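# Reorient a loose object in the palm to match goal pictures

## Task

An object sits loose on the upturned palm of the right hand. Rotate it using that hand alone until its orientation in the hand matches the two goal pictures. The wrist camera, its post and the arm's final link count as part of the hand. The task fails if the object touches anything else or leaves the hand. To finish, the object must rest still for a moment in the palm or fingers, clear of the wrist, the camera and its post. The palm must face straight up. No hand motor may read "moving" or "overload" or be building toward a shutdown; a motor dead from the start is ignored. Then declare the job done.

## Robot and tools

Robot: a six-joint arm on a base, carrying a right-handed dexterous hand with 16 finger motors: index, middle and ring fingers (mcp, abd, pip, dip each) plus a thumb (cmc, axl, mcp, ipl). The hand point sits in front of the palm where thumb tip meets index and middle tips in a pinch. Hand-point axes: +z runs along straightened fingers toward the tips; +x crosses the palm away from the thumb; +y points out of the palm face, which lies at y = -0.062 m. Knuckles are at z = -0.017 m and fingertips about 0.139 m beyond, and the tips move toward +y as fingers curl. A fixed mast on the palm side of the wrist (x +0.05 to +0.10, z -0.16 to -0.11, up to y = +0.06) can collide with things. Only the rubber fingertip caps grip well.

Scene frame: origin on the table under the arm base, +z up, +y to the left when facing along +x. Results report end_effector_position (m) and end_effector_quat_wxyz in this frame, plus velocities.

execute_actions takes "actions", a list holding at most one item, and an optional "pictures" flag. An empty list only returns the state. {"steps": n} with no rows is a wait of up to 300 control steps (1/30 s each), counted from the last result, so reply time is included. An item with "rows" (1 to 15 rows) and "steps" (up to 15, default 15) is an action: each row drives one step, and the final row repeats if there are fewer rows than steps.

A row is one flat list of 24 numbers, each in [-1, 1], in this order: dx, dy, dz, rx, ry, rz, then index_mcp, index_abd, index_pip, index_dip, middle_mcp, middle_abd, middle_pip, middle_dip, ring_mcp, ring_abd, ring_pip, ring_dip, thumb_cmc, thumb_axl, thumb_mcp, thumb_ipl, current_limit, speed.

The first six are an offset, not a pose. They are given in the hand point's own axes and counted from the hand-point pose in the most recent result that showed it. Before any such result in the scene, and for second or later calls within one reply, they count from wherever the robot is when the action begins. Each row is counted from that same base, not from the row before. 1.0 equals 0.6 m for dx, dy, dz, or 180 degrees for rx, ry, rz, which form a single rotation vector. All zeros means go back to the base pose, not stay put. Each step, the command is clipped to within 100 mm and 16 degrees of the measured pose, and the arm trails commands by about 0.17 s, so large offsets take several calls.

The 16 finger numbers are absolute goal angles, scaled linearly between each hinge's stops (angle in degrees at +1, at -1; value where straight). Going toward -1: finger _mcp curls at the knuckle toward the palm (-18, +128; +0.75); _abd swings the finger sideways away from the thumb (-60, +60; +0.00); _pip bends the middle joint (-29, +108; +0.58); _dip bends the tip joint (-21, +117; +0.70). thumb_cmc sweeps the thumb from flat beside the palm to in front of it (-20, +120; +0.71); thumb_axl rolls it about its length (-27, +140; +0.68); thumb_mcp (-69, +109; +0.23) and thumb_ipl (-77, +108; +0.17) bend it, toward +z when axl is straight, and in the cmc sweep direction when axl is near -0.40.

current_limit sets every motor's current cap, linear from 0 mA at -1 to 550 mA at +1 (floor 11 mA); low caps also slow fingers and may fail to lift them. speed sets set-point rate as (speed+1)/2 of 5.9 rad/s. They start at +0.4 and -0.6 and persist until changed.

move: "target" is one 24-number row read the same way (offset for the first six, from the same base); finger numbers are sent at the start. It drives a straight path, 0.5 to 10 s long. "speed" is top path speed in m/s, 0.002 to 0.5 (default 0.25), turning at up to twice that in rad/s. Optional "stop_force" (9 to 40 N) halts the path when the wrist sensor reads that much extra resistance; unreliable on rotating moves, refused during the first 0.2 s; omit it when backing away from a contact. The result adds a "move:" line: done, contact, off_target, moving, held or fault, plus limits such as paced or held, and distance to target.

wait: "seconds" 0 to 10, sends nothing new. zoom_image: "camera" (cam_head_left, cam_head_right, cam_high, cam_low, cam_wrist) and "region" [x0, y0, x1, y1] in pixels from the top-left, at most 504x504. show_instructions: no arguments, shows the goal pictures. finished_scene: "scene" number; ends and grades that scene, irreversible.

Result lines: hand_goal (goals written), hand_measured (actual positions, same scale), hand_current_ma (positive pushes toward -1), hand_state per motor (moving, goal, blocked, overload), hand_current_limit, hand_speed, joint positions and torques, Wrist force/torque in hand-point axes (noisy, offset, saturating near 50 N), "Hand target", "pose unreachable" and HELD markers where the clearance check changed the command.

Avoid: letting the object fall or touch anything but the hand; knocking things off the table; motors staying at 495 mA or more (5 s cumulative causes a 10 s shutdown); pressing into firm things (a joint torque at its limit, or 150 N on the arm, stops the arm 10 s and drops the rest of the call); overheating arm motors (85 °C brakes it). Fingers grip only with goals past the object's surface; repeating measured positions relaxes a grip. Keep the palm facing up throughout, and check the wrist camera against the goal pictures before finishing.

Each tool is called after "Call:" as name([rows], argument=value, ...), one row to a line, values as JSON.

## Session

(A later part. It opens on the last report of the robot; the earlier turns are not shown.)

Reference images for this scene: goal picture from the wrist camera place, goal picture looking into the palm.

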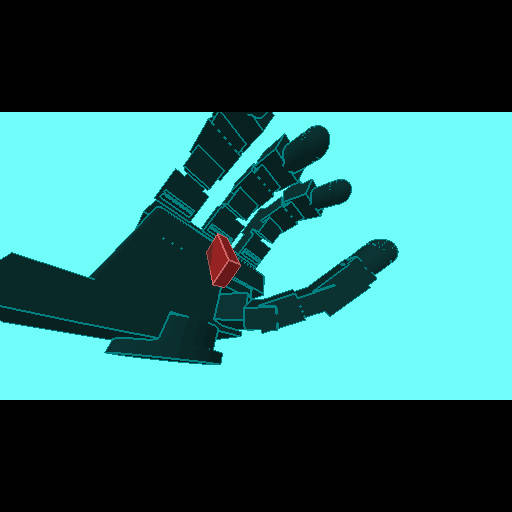

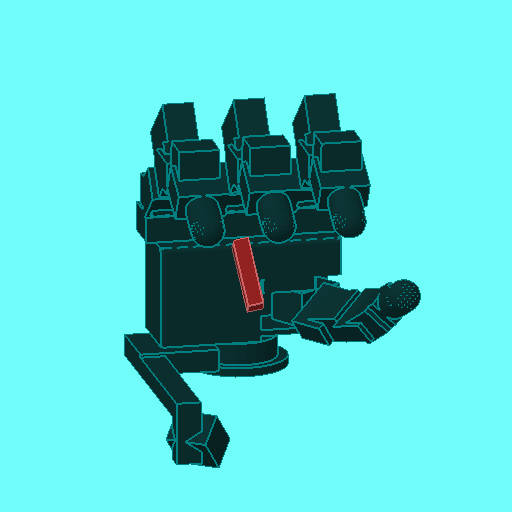

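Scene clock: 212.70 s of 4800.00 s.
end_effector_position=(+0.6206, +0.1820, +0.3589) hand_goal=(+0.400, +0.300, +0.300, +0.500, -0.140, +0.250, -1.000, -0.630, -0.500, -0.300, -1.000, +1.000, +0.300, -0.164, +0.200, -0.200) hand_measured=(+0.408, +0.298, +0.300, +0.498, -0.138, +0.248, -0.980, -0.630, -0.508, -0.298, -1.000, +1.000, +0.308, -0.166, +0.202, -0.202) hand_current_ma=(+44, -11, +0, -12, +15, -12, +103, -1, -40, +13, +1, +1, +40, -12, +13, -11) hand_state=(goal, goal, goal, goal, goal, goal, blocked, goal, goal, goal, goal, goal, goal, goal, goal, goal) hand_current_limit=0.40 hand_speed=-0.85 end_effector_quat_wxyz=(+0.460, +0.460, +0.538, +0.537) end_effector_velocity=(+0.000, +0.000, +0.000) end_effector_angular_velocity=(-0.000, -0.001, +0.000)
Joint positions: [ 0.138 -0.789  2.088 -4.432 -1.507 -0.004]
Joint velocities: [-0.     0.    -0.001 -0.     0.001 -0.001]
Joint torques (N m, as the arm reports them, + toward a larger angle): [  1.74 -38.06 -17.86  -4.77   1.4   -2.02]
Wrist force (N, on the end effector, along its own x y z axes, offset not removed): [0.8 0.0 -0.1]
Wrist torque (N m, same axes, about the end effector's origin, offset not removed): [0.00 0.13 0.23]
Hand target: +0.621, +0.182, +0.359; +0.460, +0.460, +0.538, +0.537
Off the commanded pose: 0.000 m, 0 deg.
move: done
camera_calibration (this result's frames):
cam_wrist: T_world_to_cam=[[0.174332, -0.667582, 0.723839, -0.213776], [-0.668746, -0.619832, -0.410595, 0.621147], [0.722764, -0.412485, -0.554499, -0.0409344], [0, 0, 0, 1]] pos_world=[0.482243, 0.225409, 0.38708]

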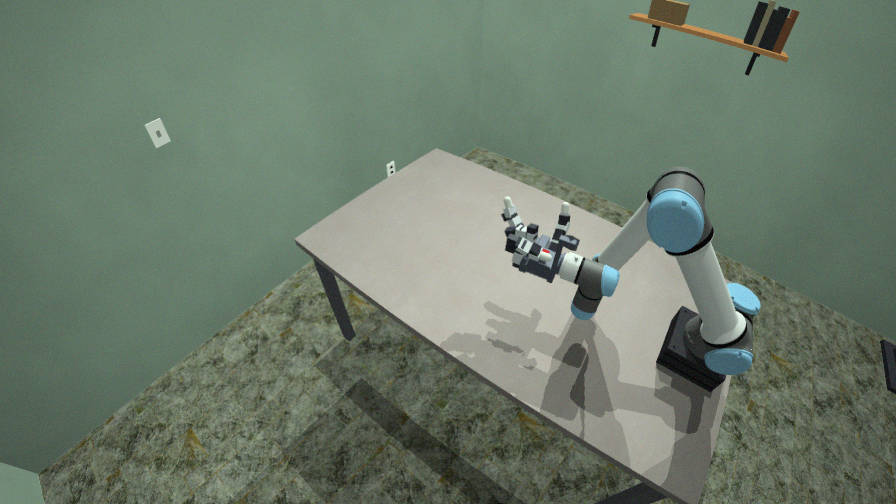

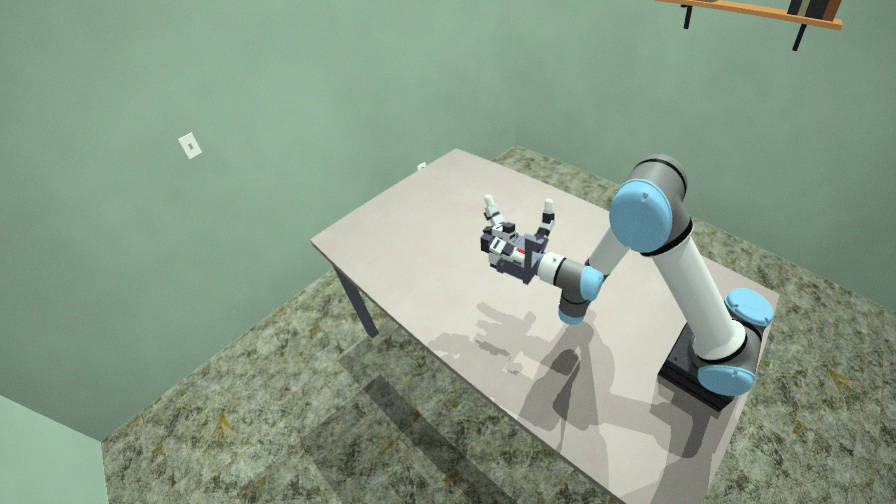

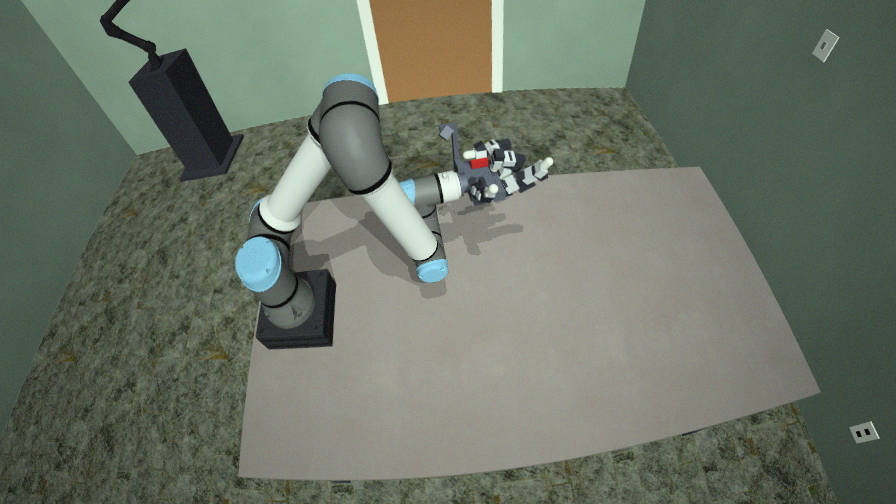

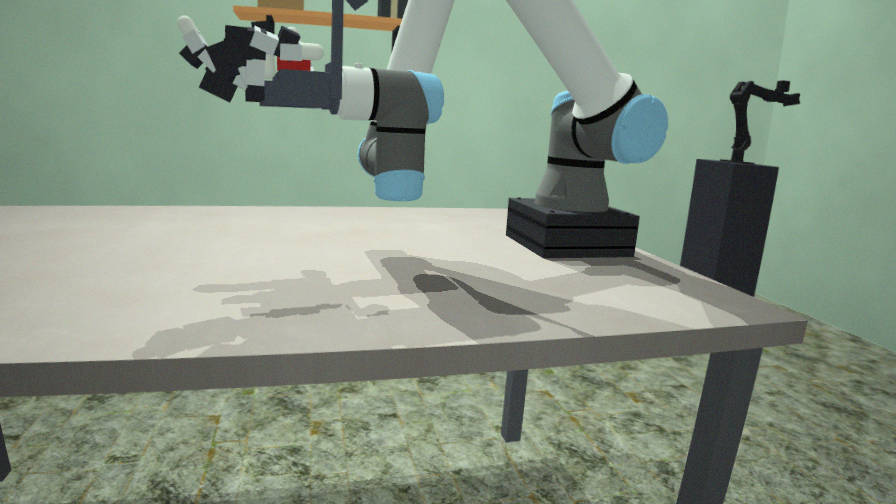

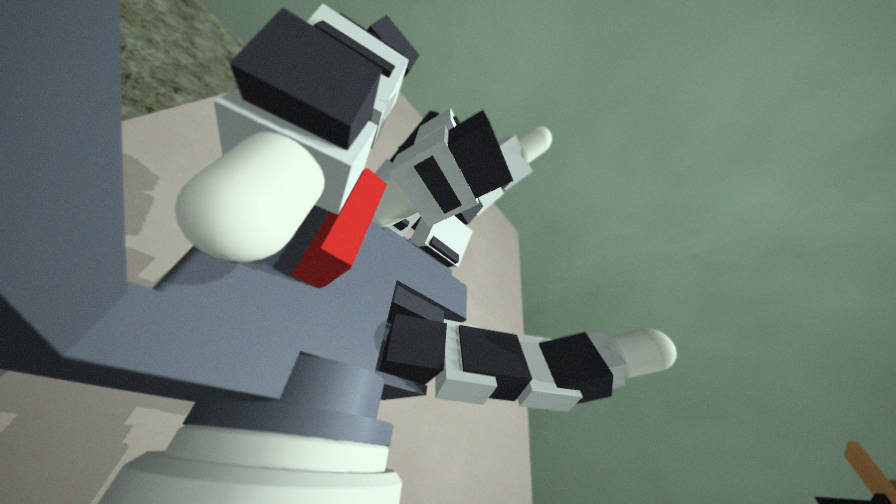

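Call:
move(target=[0,0,0,0,0,0,0.4,0.4,0.3,0.5,-0.12,-0.05,-1,-0.63,0.3,-0.1,-1,1,0.3,-0.165,0.2,-0.2,0.4,-0.7])

Call:
move(target=[0,0,0,0,0,0,0.4,0.4,0.3,0.5,-0.17,-0.05,-1,-0.3,0.45,-0.2,-0.2,0.6,0.3,-0.165,0.2,-0.2,0.4,-0.7])

Call:
zoom_image(camera="cam_low", region=[200,0,360,120])

Scene clock: 220.00 s of 4800.00 s.
end_effector_position=(+0.6206, +0.1820, +0.3589) hand_goal=(+0.400, +0.400, +0.300, +0.500, -0.120, -0.050, -1.000, -0.630, +0.300, -0.100, -1.000, +1.000, +0.300, -0.164, +0.200, -0.200) hand_measured=(+0.408, +0.398, +0.300, +0.498, -0.120, -0.036, -0.980, -0.624, +0.304, -0.104, -1.000, +1.000, +0.308, -0.166, +0.202, -0.202) hand_current_ma=(+44, -10, +0, -12, +0, +70, +100, +31, +19, -16, +1, +1, +40, -12, +13, -11) hand_state=(goal, goal, goal, goal, goal, goal, goal, goal, goal, goal, goal, goal, goal, goal, goal, goal) hand_current_limit=0.40 hand_speed=-0.70 end_effector_quat_wxyz=(+0.460, +0.460, +0.538, +0.537) end_effector_velocity=(-0.000, +0.000, +0.001) end_effector_angular_velocity=(+0.001, -0.001, +0.000)
Joint positions: [ 0.138 -0.789  2.088 -4.432 -1.507 -0.004]
Joint velocities: [ 0.    -0.001 -0.    -0.    -0.     0.   ]
Joint torques (N m, as the arm reports them, + toward a larger angle): [  1.96 -43.38  -4.03  -3.87   1.11   1.77]
Wrist force (N, on the end effector, along its own x y z axes, offset not removed): [1.6 1.5 0.6]
Wrist torque (N m, same axes, about the end effector's origin, offset not removed): [-0.18 0.04 0.43]
Hand target: +0.621, +0.182, +0.359; +0.460, +0.460, +0.538, +0.537
Off the commanded pose: 0.000 m, 0 deg.
After step 90, 2.87 s passed at rest.
move: done
camera_calibration (this result's frames):
cam_wrist: T_world_to_cam=[[0.174309, -0.667548, 0.723876, -0.21379], [-0.668758, -0.619837, -0.410567, 0.621141], [0.722758, -0.412532, -0.554471, -0.0409393], [0, 0, 0, 1]] pos_world=[0.482248, 0.225402, 0.387078]

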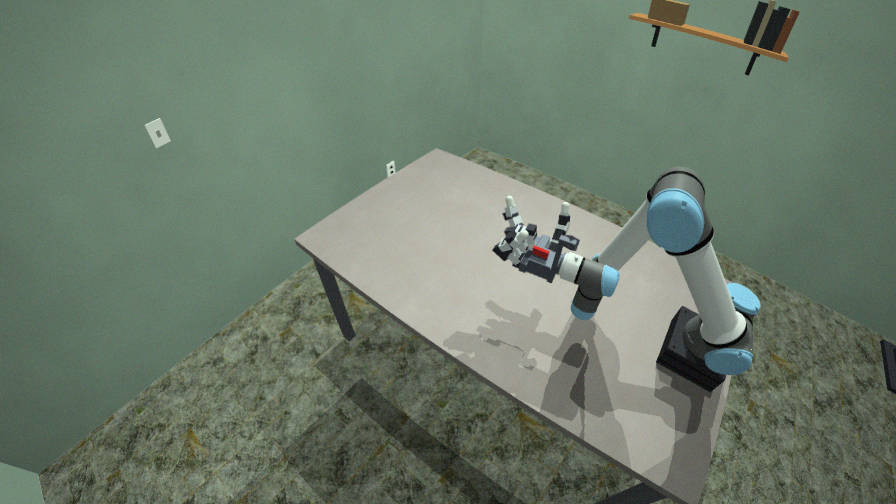

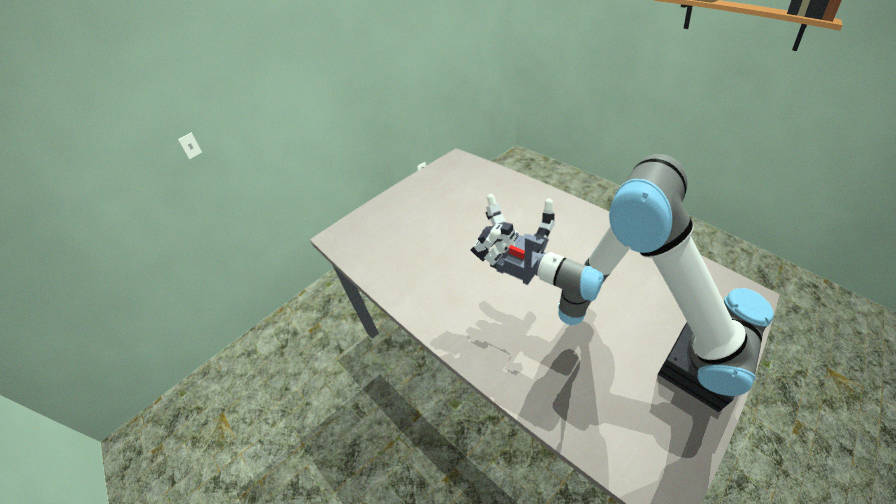

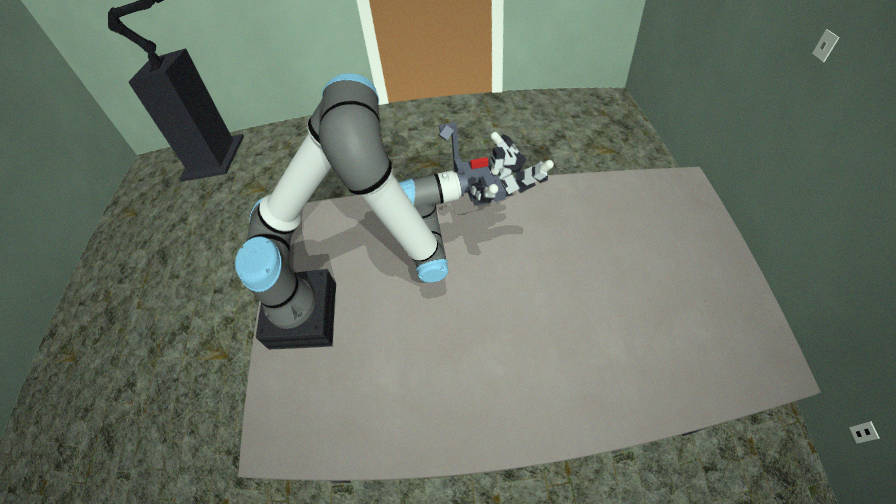

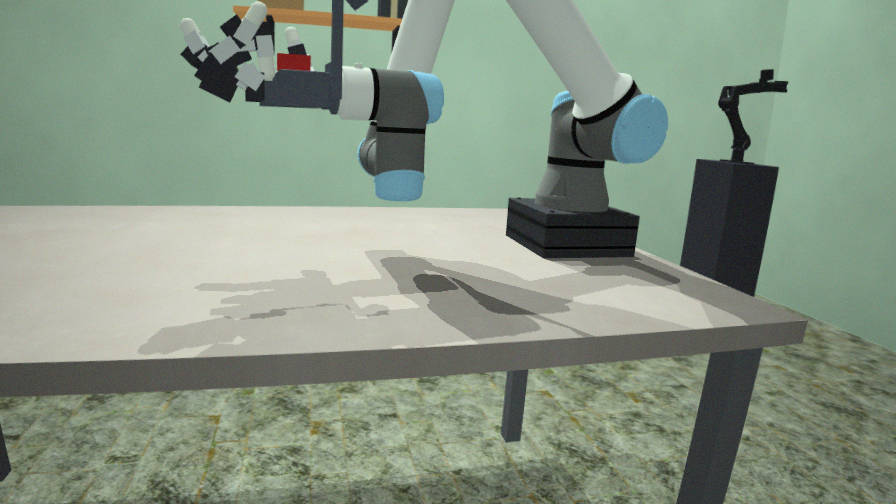

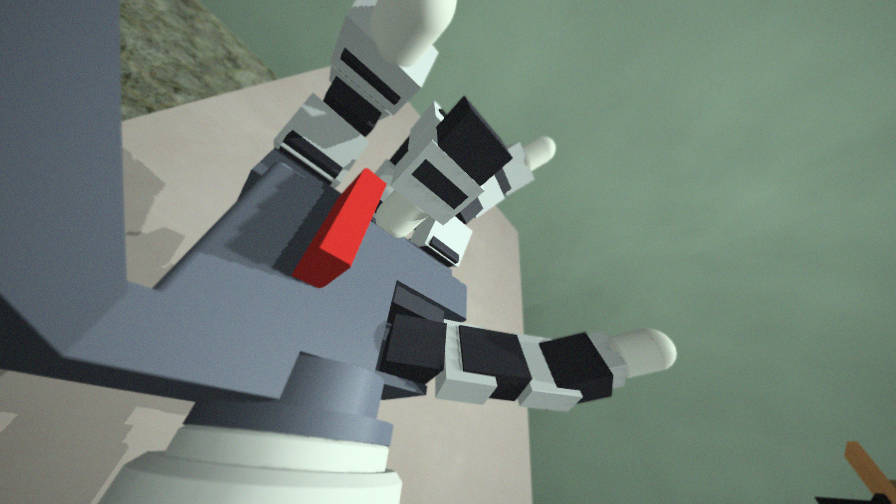

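Scene clock: 221.37 s of 4800.00 s.
end_effector_position=(+0.6206, +0.1820, +0.3589) hand_goal=(+0.400, +0.400, +0.300, +0.500, -0.170, -0.050, -1.000, -0.300, +0.450, -0.200, -0.200, +0.600, +0.300, -0.164, +0.200, -0.200) hand_measured=(+0.408, +0.398, +0.300, +0.498, -0.136, -0.042, -1.000, -0.584, +0.458, -0.196, -0.202, +0.602, +0.308, -0.166, +0.202, -0.202) hand_current_ma=(+44, -10, +0, -12, +184, +37, +0, -385, +39, +14, -8, +15, +40, -12, +13, -11) hand_state=(goal, goal, goal, goal, blocked, goal, goal, blocked, goal, goal, goal, goal, goal, goal, goal, goal) hand_current_limit=0.40 hand_speed=-0.70 end_effector_quat_wxyz=(+0.460, +0.460, +0.538, +0.537) end_effector_velocity=(+0.000, -0.000, +0.000) end_effector_angular_velocity=(+0.000, -0.001, -0.000)
Joint positions: [ 0.138 -0.789  2.088 -4.432 -1.507 -0.004]
Joint velocities: [-0.     0.    -0.001 -0.    -0.    -0.   ]
Joint torques (N m, as the arm reports them, + toward a larger angle): [  1.46 -43.93  -3.97  -3.88   1.17   0.93]
Wrist force (N, on the end effector, along its own x y z axes, offset not removed): [0.3 1.8 -2.9]
Wrist torque (N m, same axes, about the end effector's origin, offset not removed): [0.29 0.24 0.30]
Hand target: +0.621, +0.182, +0.359; +0.460, +0.460, +0.538, +0.537
Off the commanded pose: 0.000 m, 0 deg.
move: done
camera_calibration (this result's frames):
cam_wrist: T_world_to_cam=[[0.174311, -0.667558, 0.723866, -0.213786], [-0.668759, -0.619831, -0.410575, 0.621143], [0.722757, -0.412524, -0.554478, -0.040938], [0, 0, 0, 1]] pos_world=[0.482248, 0.2254, 0.387079]

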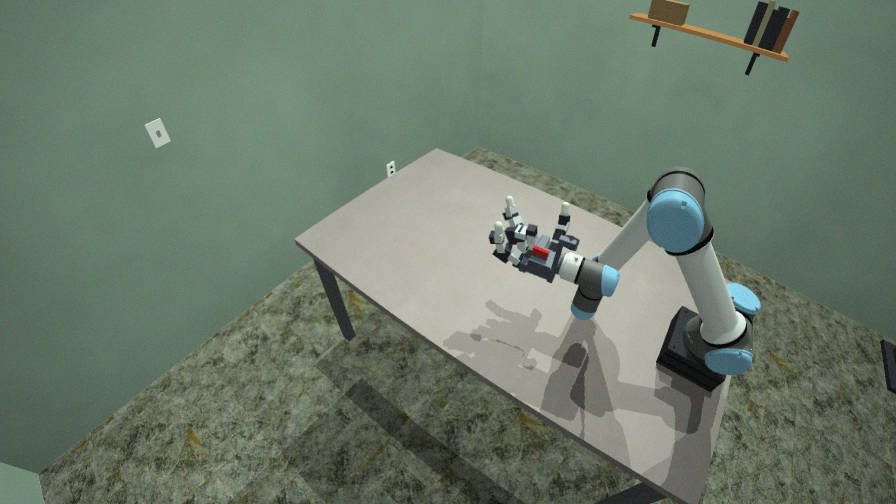

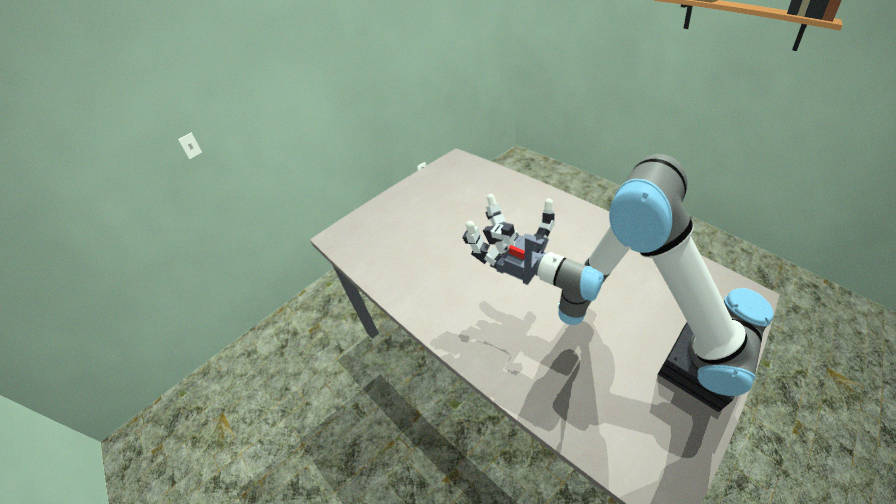

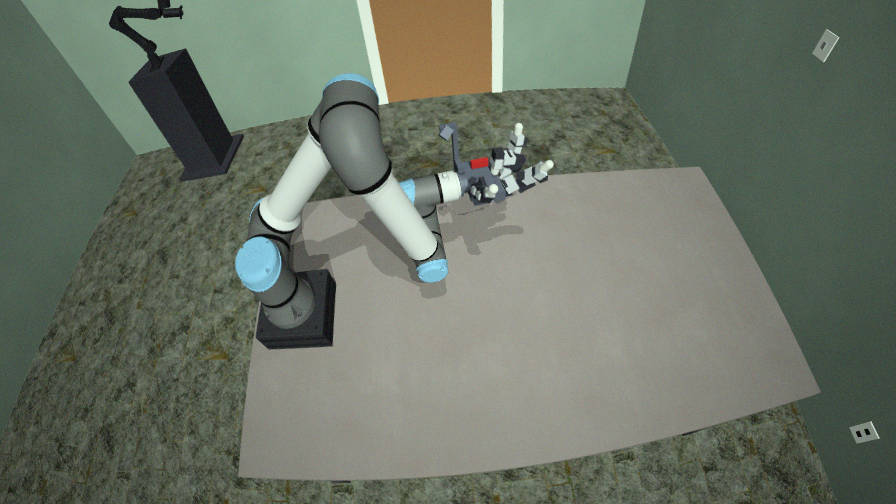

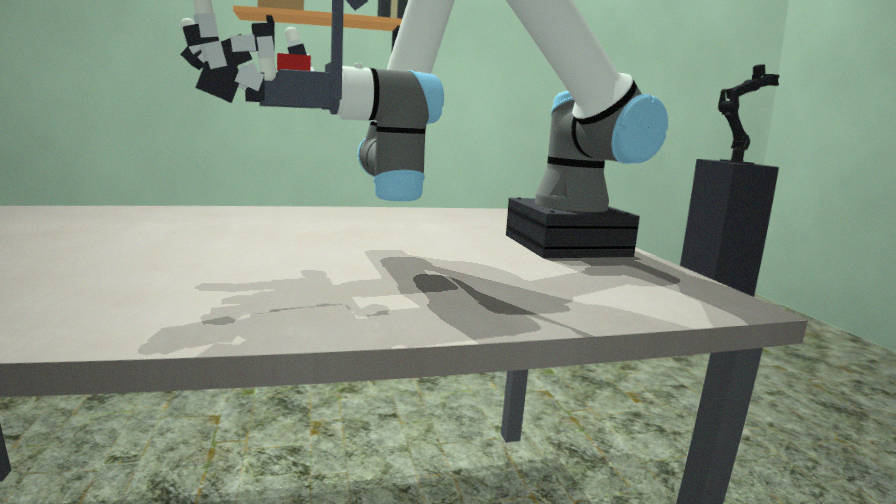

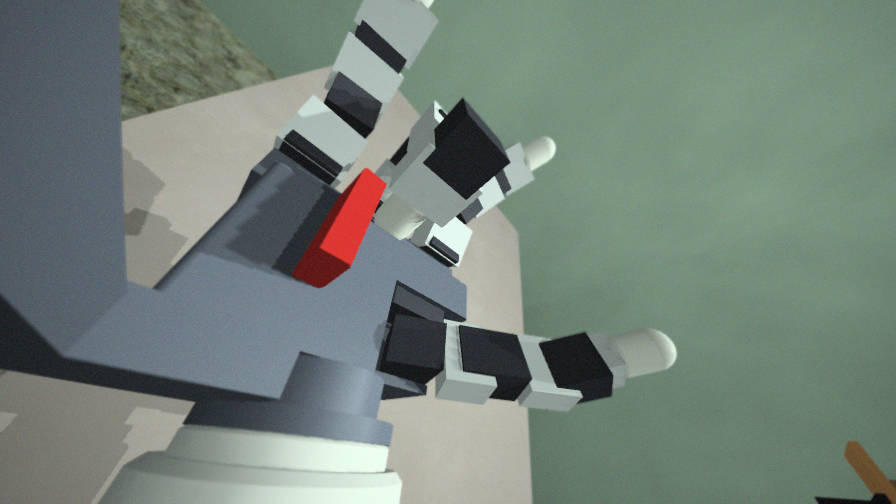

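Region (200, 0, 360, 120) of cam_low's 896x504 image, scaled by 3.150, with more detail than that image has; it fills the top 378 rows of this view, and the rest is white.

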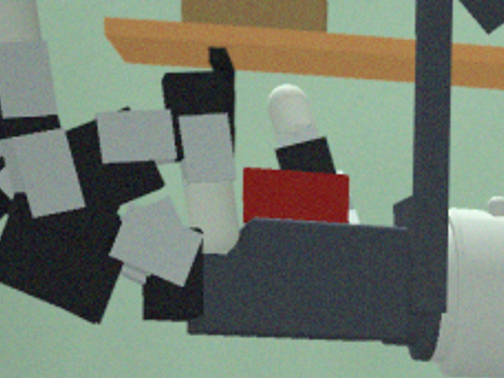

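Call:
execute_actions([
  {"rows":[[0,0,0,0,0,0,0.4,0.4,0.3,0.5,-0.05,-0.05,-0.7,-0.6,0.45,-0.2,-0.2,0.6,0.3,-0.165,0.2,-0.2,0.4,-0.6],[0,0,0,0,0,0,0.4,0.4,0.3,0.5,-0.05,-0.05,-0.7,-0.6,0.45,-0.2,-0.2,0.6,0.3,-0.165,0.2,-0.2,0.4,-0.6],[0,0,0,0,0,0,0.4,0.4,0.3,0.5,-0.05,-0.05,-0.7,-0.6,0.45,-0.2,-0.2,0.6,0.3,-0.165,0.2,-0.2,0.4,-0.6],[0,0,0,0,0,0,0.4,0.4,0.3,0.5,-0.05,-0.05,-0.7,-0.6,0.45,-0.2,-0.2,0.6,0.3,-0.165,0.2,-0.2,0.4,-0.6],[0,0,0,0,0,0,0.4,0.4,0.3,0.5,-0.05,-0.05,-0.7,-0.6,0.45,-0.2,-0.2,0.6,0.3,-0.165,0.2,-0.2,0.4,-0.6],[0,0,0,0,0,0,0.4,0.4,0.3,0.5,-0.05,-0.05,-0.7,-0.6,0.45,-0.2,-0.2,0.6,0.3,-0.165,0.2,-0.2,0.4,-0.6],[0,0,0,0,0,0,0.4,0.4,0.3,0.5,-0.05,-0.05,-0.7,-0.22,0.45,-0.2,-0.2,0.6,0.3,-0.165,0.2,-0.2,0.4,-0.6]],"steps":15},
], pictures=false)

Call:
move(target=[0,0,0,0,0,0,0.4,0.4,0.3,0.5,-0.1,-0.05,-1,-0.22,0.45,-0.2,-0.2,0.6,0.3,-0.165,0.2,-0.2,0.4,-0.7])

Call:
zoom_image(camera="cam_high", region=[450,130,530,200])

Scene clock: 230.30 s of 4800.00 s.
end_effector_position=(+0.6206, +0.1820, +0.3589) hand_goal=(+0.400, +0.400, +0.300, +0.500, -0.050, -0.050, -0.700, -0.220, +0.450, -0.200, -0.200, +0.600, +0.300, -0.164, +0.200, -0.200) hand_measured=(+0.408, +0.398, +0.300, +0.498, -0.050, -0.048, -0.708, -0.380, +0.458, -0.196, -0.202, +0.602, +0.308, -0.166, +0.202, -0.202) hand_current_ma=(+44, -10, +0, -12, +4, +14, -43, -58, +39, +14, -8, +15, +40, -12, +13, -11) hand_state=(goal, goal, goal, goal, goal, goal, goal, moving, goal, goal, goal, goal, goal, goal, goal, goal) hand_current_limit=0.40 hand_speed=-0.60 end_effector_quat_wxyz=(+0.460, +0.460, +0.538, +0.537) end_effector_velocity=(+0.000, +0.000, -0.000) end_effector_angular_velocity=(-0.000, +0.000, +0.000)
Joint positions: [ 0.138 -0.789  2.088 -4.432 -1.507 -0.004]
Joint velocities: [ 0.     0.001 -0.    -0.    -0.    -0.   ]
Joint torques (N m, as the arm reports them, + toward a larger angle): [  2.05 -43.39  -4.04  -3.77   1.06  -1.37]
Wrist force (N, on the end effector, along its own x y z axes, offset not removed): [1.1 3.0 -0.5]
Wrist torque (N m, same axes, about the end effector's origin, offset not removed): [0.31 0.00 0.38]
Hand target: +0.621, +0.182, +0.359; +0.460, +0.460, +0.538, +0.537
Off the commanded pose: 0.000 m, 0 deg.
Steps of this call (steps 1 to 90: nothing new was sent; then 5.43 s passed at rest; steps 91 to 105: all 15 steps of this action). Readings (end_effector_position | what the end effector reports):
91: (+0.6206, +0.1820, +0.3589) | hand_goal=(+0.400, +0.400, +0.300, +0.500, -0.050, -0.050, -0.700, -0.600, +0.450, -0.200, -0.200, +0.600, +0.300, -0.164, +0.200, -0.200) hand_measured=(+0.408, +0.398, +0.300, +0.498, -0.136, -0.042, -1.000, -0.584, +0.458, -0.196, -0.202, +0.602, +0.308, -0.166, +0.202, -0.202) hand_current_ma=(+44, -10, +0, -12, +184, +37, +0, -385, +39, +14, -8, +15, +40, -12, +13, -11) hand_state=(goal, goal, goal, goal, moving, goal, moving, moving, goal, goal, goal, goal, goal, goal, goal, goal) hand_current_limit=0.40 hand_speed=-0.60
92: (+0.6206, +0.1820, +0.3589) | hand_goal=(+0.400, +0.400, +0.300, +0.500, -0.050, -0.050, -0.700, -0.600, +0.450, -0.200, -0.200, +0.600, +0.300, -0.164, +0.200, -0.200) hand_measured=(+0.408, +0.398, +0.300, +0.498, -0.130, -0.042, -0.998, -0.584, +0.458, -0.196, -0.202, +0.602, +0.308, -0.166, +0.202, -0.202) hand_current_ma=(+44, -10, +0, -12, +89, +37, -198, -153, +39, +14, -8, +15, +40, -12, +13, -11) hand_state=(goal, goal, goal, goal, moving, goal, moving, moving, goal, goal, goal, goal, goal, goal, goal, goal) hand_current_limit=0.40 hand_speed=-0.60
94: (+0.6206, +0.1820, +0.3589) | hand_goal=(+0.400, +0.400, +0.300, +0.500, -0.050, -0.050, -0.700, -0.600, +0.450, -0.200, -0.200, +0.600, +0.300, -0.164, +0.200, -0.200) hand_measured=(+0.408, +0.398, +0.300, +0.498, -0.104, -0.044, -0.976, -0.598, +0.458, -0.196, -0.202, +0.602, +0.308, -0.166, +0.202, -0.202) hand_current_ma=(+44, -10, +0, -12, -45, +15, -154, -1, +39, +14, -8, +15, +40, -12, +13, -11) hand_state=(goal, goal, goal, goal, moving, moving, moving, moving, goal, goal, goal, goal, goal, goal, goal, goal) hand_current_limit=0.40 hand_speed=-0.60
98: (+0.6206, +0.1820, +0.3589) | hand_goal=(+0.400, +0.400, +0.300, +0.500, -0.050, -0.050, -0.700, -0.220, +0.450, -0.200, -0.200, +0.600, +0.300, -0.164, +0.200, -0.200) hand_measured=(+0.408, +0.398, +0.300, +0.498, -0.050, -0.046, -0.840, -0.596, +0.458, -0.196, -0.202, +0.602, +0.308, -0.166, +0.202, -0.202) hand_current_ma=(+44, -10, +0, -12, +5, +14, -88, -62, +39, +14, -8, +15, +40, -12, +13, -11) hand_state=(goal, goal, goal, goal, moving, goal, moving, moving, goal, goal, goal, goal, goal, goal, goal, goal) hand_current_limit=0.40 hand_speed=-0.60
105: the state above

Scene clock: 231.30 s of 4800.00 s.
end_effector_position=(+0.6206, +0.1820, +0.3589) hand_goal=(+0.400, +0.400, +0.300, +0.500, -0.100, -0.050, -1.000, -0.220, +0.450, -0.200, -0.200, +0.600, +0.300, -0.164, +0.200, -0.200) hand_measured=(+0.408, +0.398, +0.300, +0.498, -0.088, -0.048, -0.948, -0.212, +0.458, -0.196, -0.202, +0.602, +0.308, -0.166, +0.202, -0.202) hand_current_ma=(+44, -10, +0, -12, +68, +14, +262, +44, +39, +13, -8, +15, +40, -12, +13, -11) hand_state=(goal, goal, goal, goal, goal, goal, blocked, goal, goal, goal, goal, goal, goal, goal, goal, goal) hand_current_limit=0.40 hand_speed=-0.70 end_effector_quat_wxyz=(+0.460, +0.460, +0.538, +0.537) end_effector_velocity=(-0.000, +0.000, +0.000) end_effector_angular_velocity=(+0.000, -0.000, +0.000)
Joint positions: [ 0.138 -0.789  2.088 -4.432 -1.507 -0.004]
Joint velocities: [ 0. -0.  0. -0.  0. -0.]
Joint torques (N m, as the arm reports them, + toward a larger angle): [  1.6  -43.92  -3.99  -3.81   1.2   -1.36]
Wrist force (N, on the end effector, along its own x y z axes, offset not removed): [0.3 3.4 -0.2]
Wrist torque (N m, same axes, about the end effector's origin, offset not removed): [0.37 0.22 0.41]
Hand target: +0.621, +0.182, +0.359; +0.460, +0.460, +0.538, +0.537
Off the commanded pose: 0.000 m, 0 deg.
move: done
camera_calibration (this result's frames):
cam_wrist: T_world_to_cam=[[0.174311, -0.667558, 0.723866, -0.213786], [-0.668759, -0.61983, -0.410575, 0.621143], [0.722757, -0.412524, -0.554478, -0.040938], [0, 0, 0, 1]] pos_world=[0.482248, 0.2254, 0.387079]

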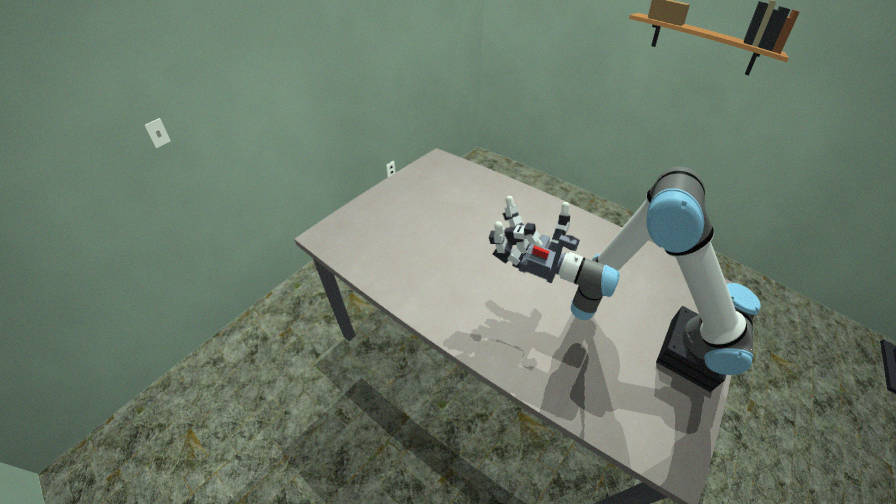

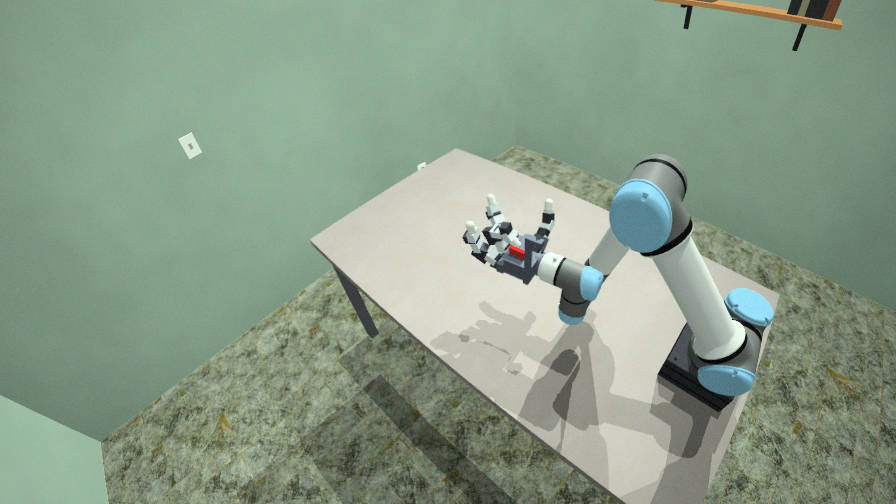

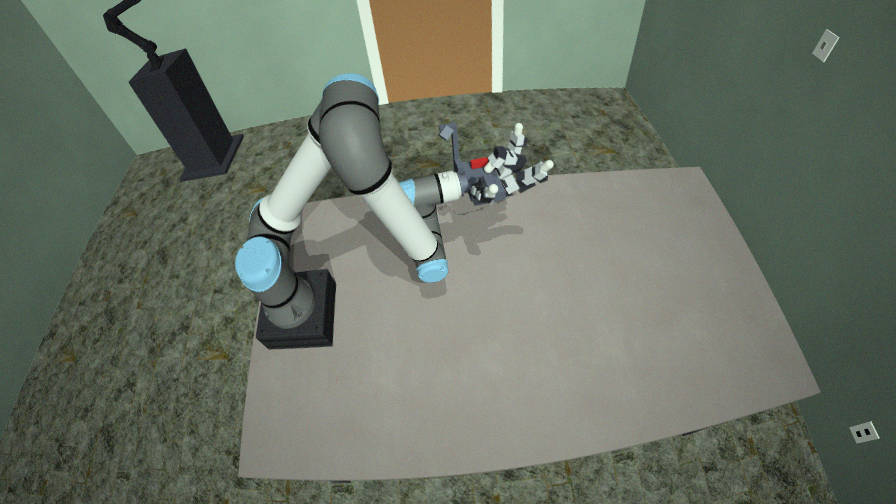

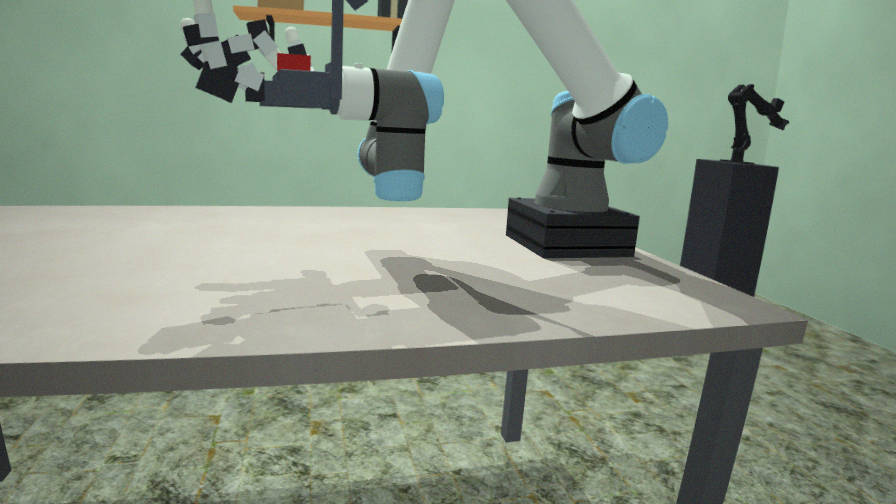

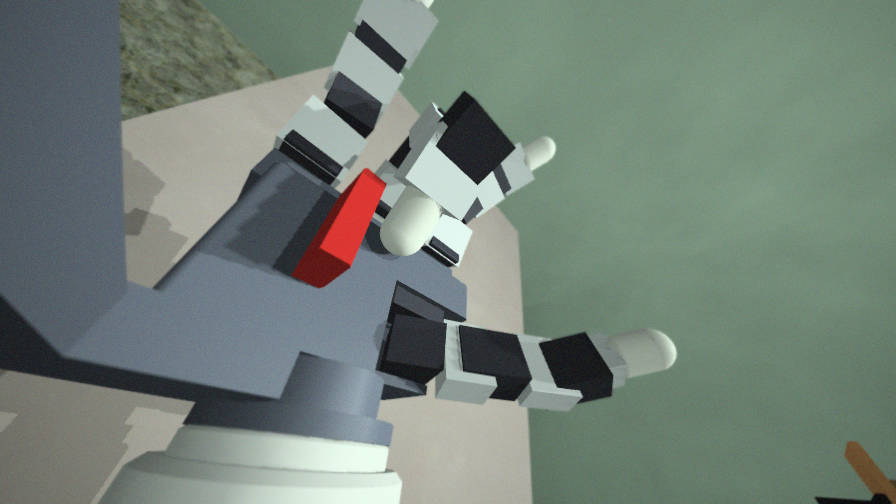

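Region (450, 130, 530, 200) of cam_high's 896x504 image, scaled by 6.300, with more detail than that image has; it fills the top 441 rows of this view, and the rest is white.

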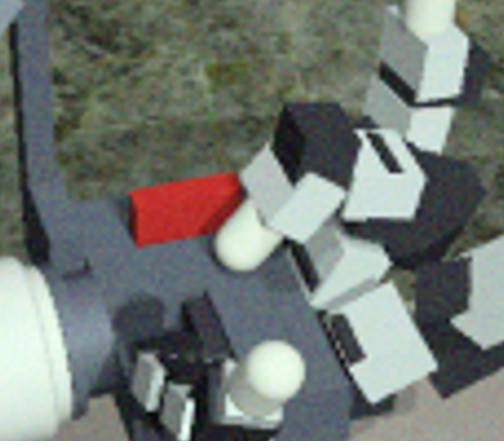

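Tip is on the palm near the box end. Sweep.

Call:
move(target=[0,0,0,0,0,0,0.4,0.4,0.3,0.5,-0.09,0.3,-0.94,-0.21,0.45,-0.2,-0.2,0.6,0.3,-0.165,0.2,-0.2,0.4,-0.9])

Scene clock: 234.27 s of 4800.00 s.
end_effector_position=(+0.6206, +0.1820, +0.3589) hand_goal=(+0.400, +0.400, +0.300, +0.500, -0.090, +0.300, -0.940, -0.210, +0.450, -0.200, -0.200, +0.600, +0.300, -0.164, +0.200, -0.200) hand_measured=(+0.408, +0.398, +0.300, +0.498, -0.082, +0.298, -0.946, -0.208, +0.458, -0.196, -0.202, +0.602, +0.308, -0.166, +0.202, -0.202) hand_current_ma=(+44, -10, +0, -12, +41, -14, -32, +12, +39, +13, -8, +15, +40, -12, +13, -11) hand_state=(goal, goal, goal, goal, goal, goal, goal, goal, goal, goal, goal, goal, goal, goal, goal, goal) hand_current_limit=0.40 hand_speed=-0.90 end_effector_quat_wxyz=(+0.460, +0.460, +0.538, +0.537) end_effector_velocity=(+0.000, -0.000, -0.000) end_effector_angular_velocity=(-0.000, +0.000, -0.001)
Joint positions: [ 0.138 -0.789  2.088 -4.432 -1.507 -0.004]
Joint velocities: [-0.     0.    -0.001  0.    -0.    -0.   ]
Joint torques (N m, as the arm reports them, + toward a larger angle): [  2.15 -43.41  -3.95  -3.73   1.13  -1.3 ]
Wrist force (N, on the end effector, along its own x y z axes, offset not removed): [-0.5 -0.9 -2.6]
Wrist torque (N m, same axes, about the end effector's origin, offset not removed): [-0.04 0.31 0.32]
Hand target: +0.621, +0.182, +0.359; +0.460, +0.460, +0.538, +0.537
Off the commanded pose: 0.000 m, 0 deg.
move: done
camera_calibration (this result's frames):
cam_wrist: T_world_to_cam=[[0.174311, -0.667558, 0.723866, -0.213786], [-0.668759, -0.61983, -0.410575, 0.621143], [0.722757, -0.412524, -0.554478, -0.040938], [0, 0, 0, 1]] pos_world=[0.482248, 0.2254, 0.387079]

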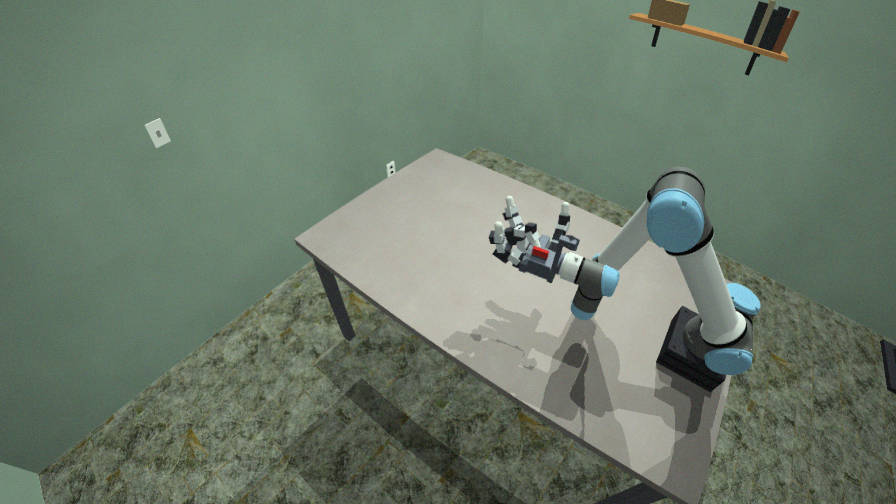

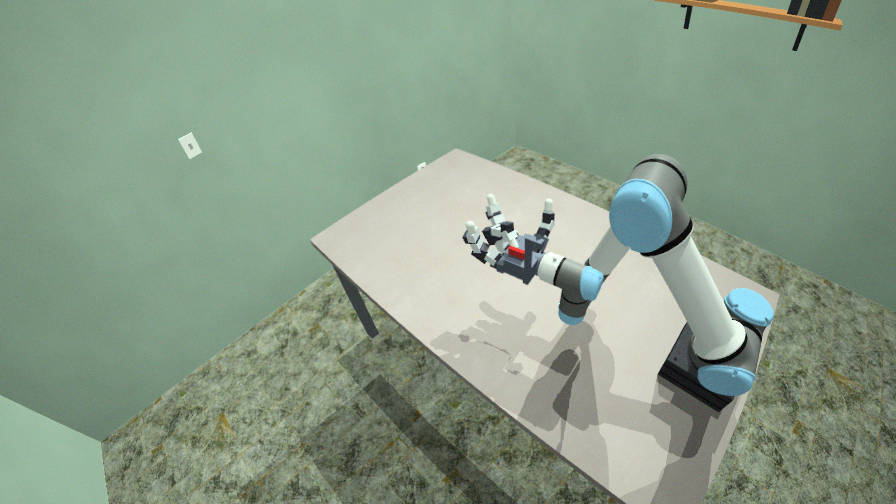

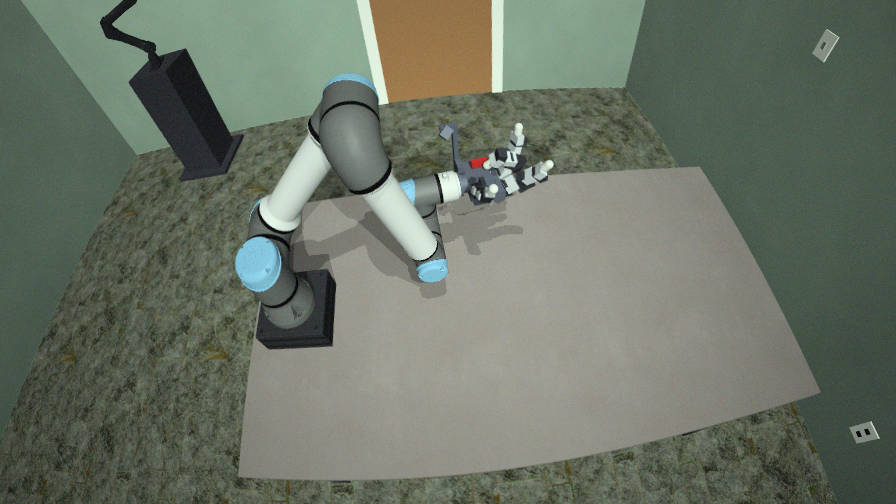

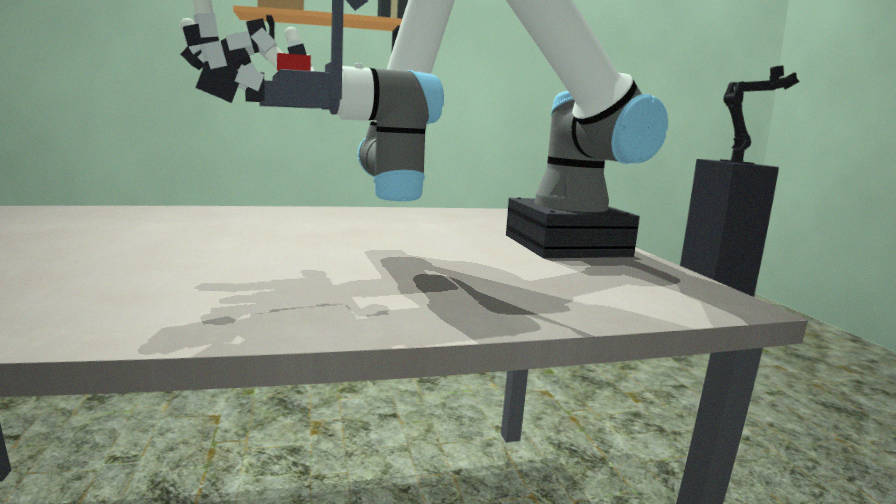

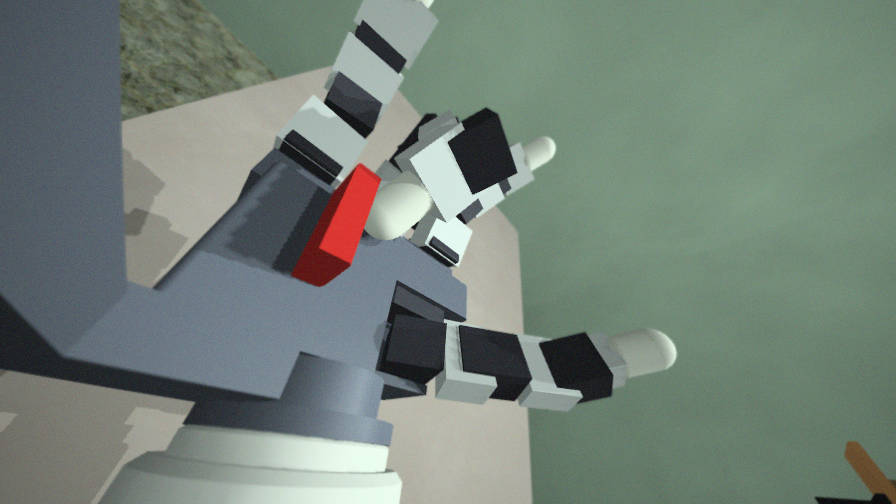

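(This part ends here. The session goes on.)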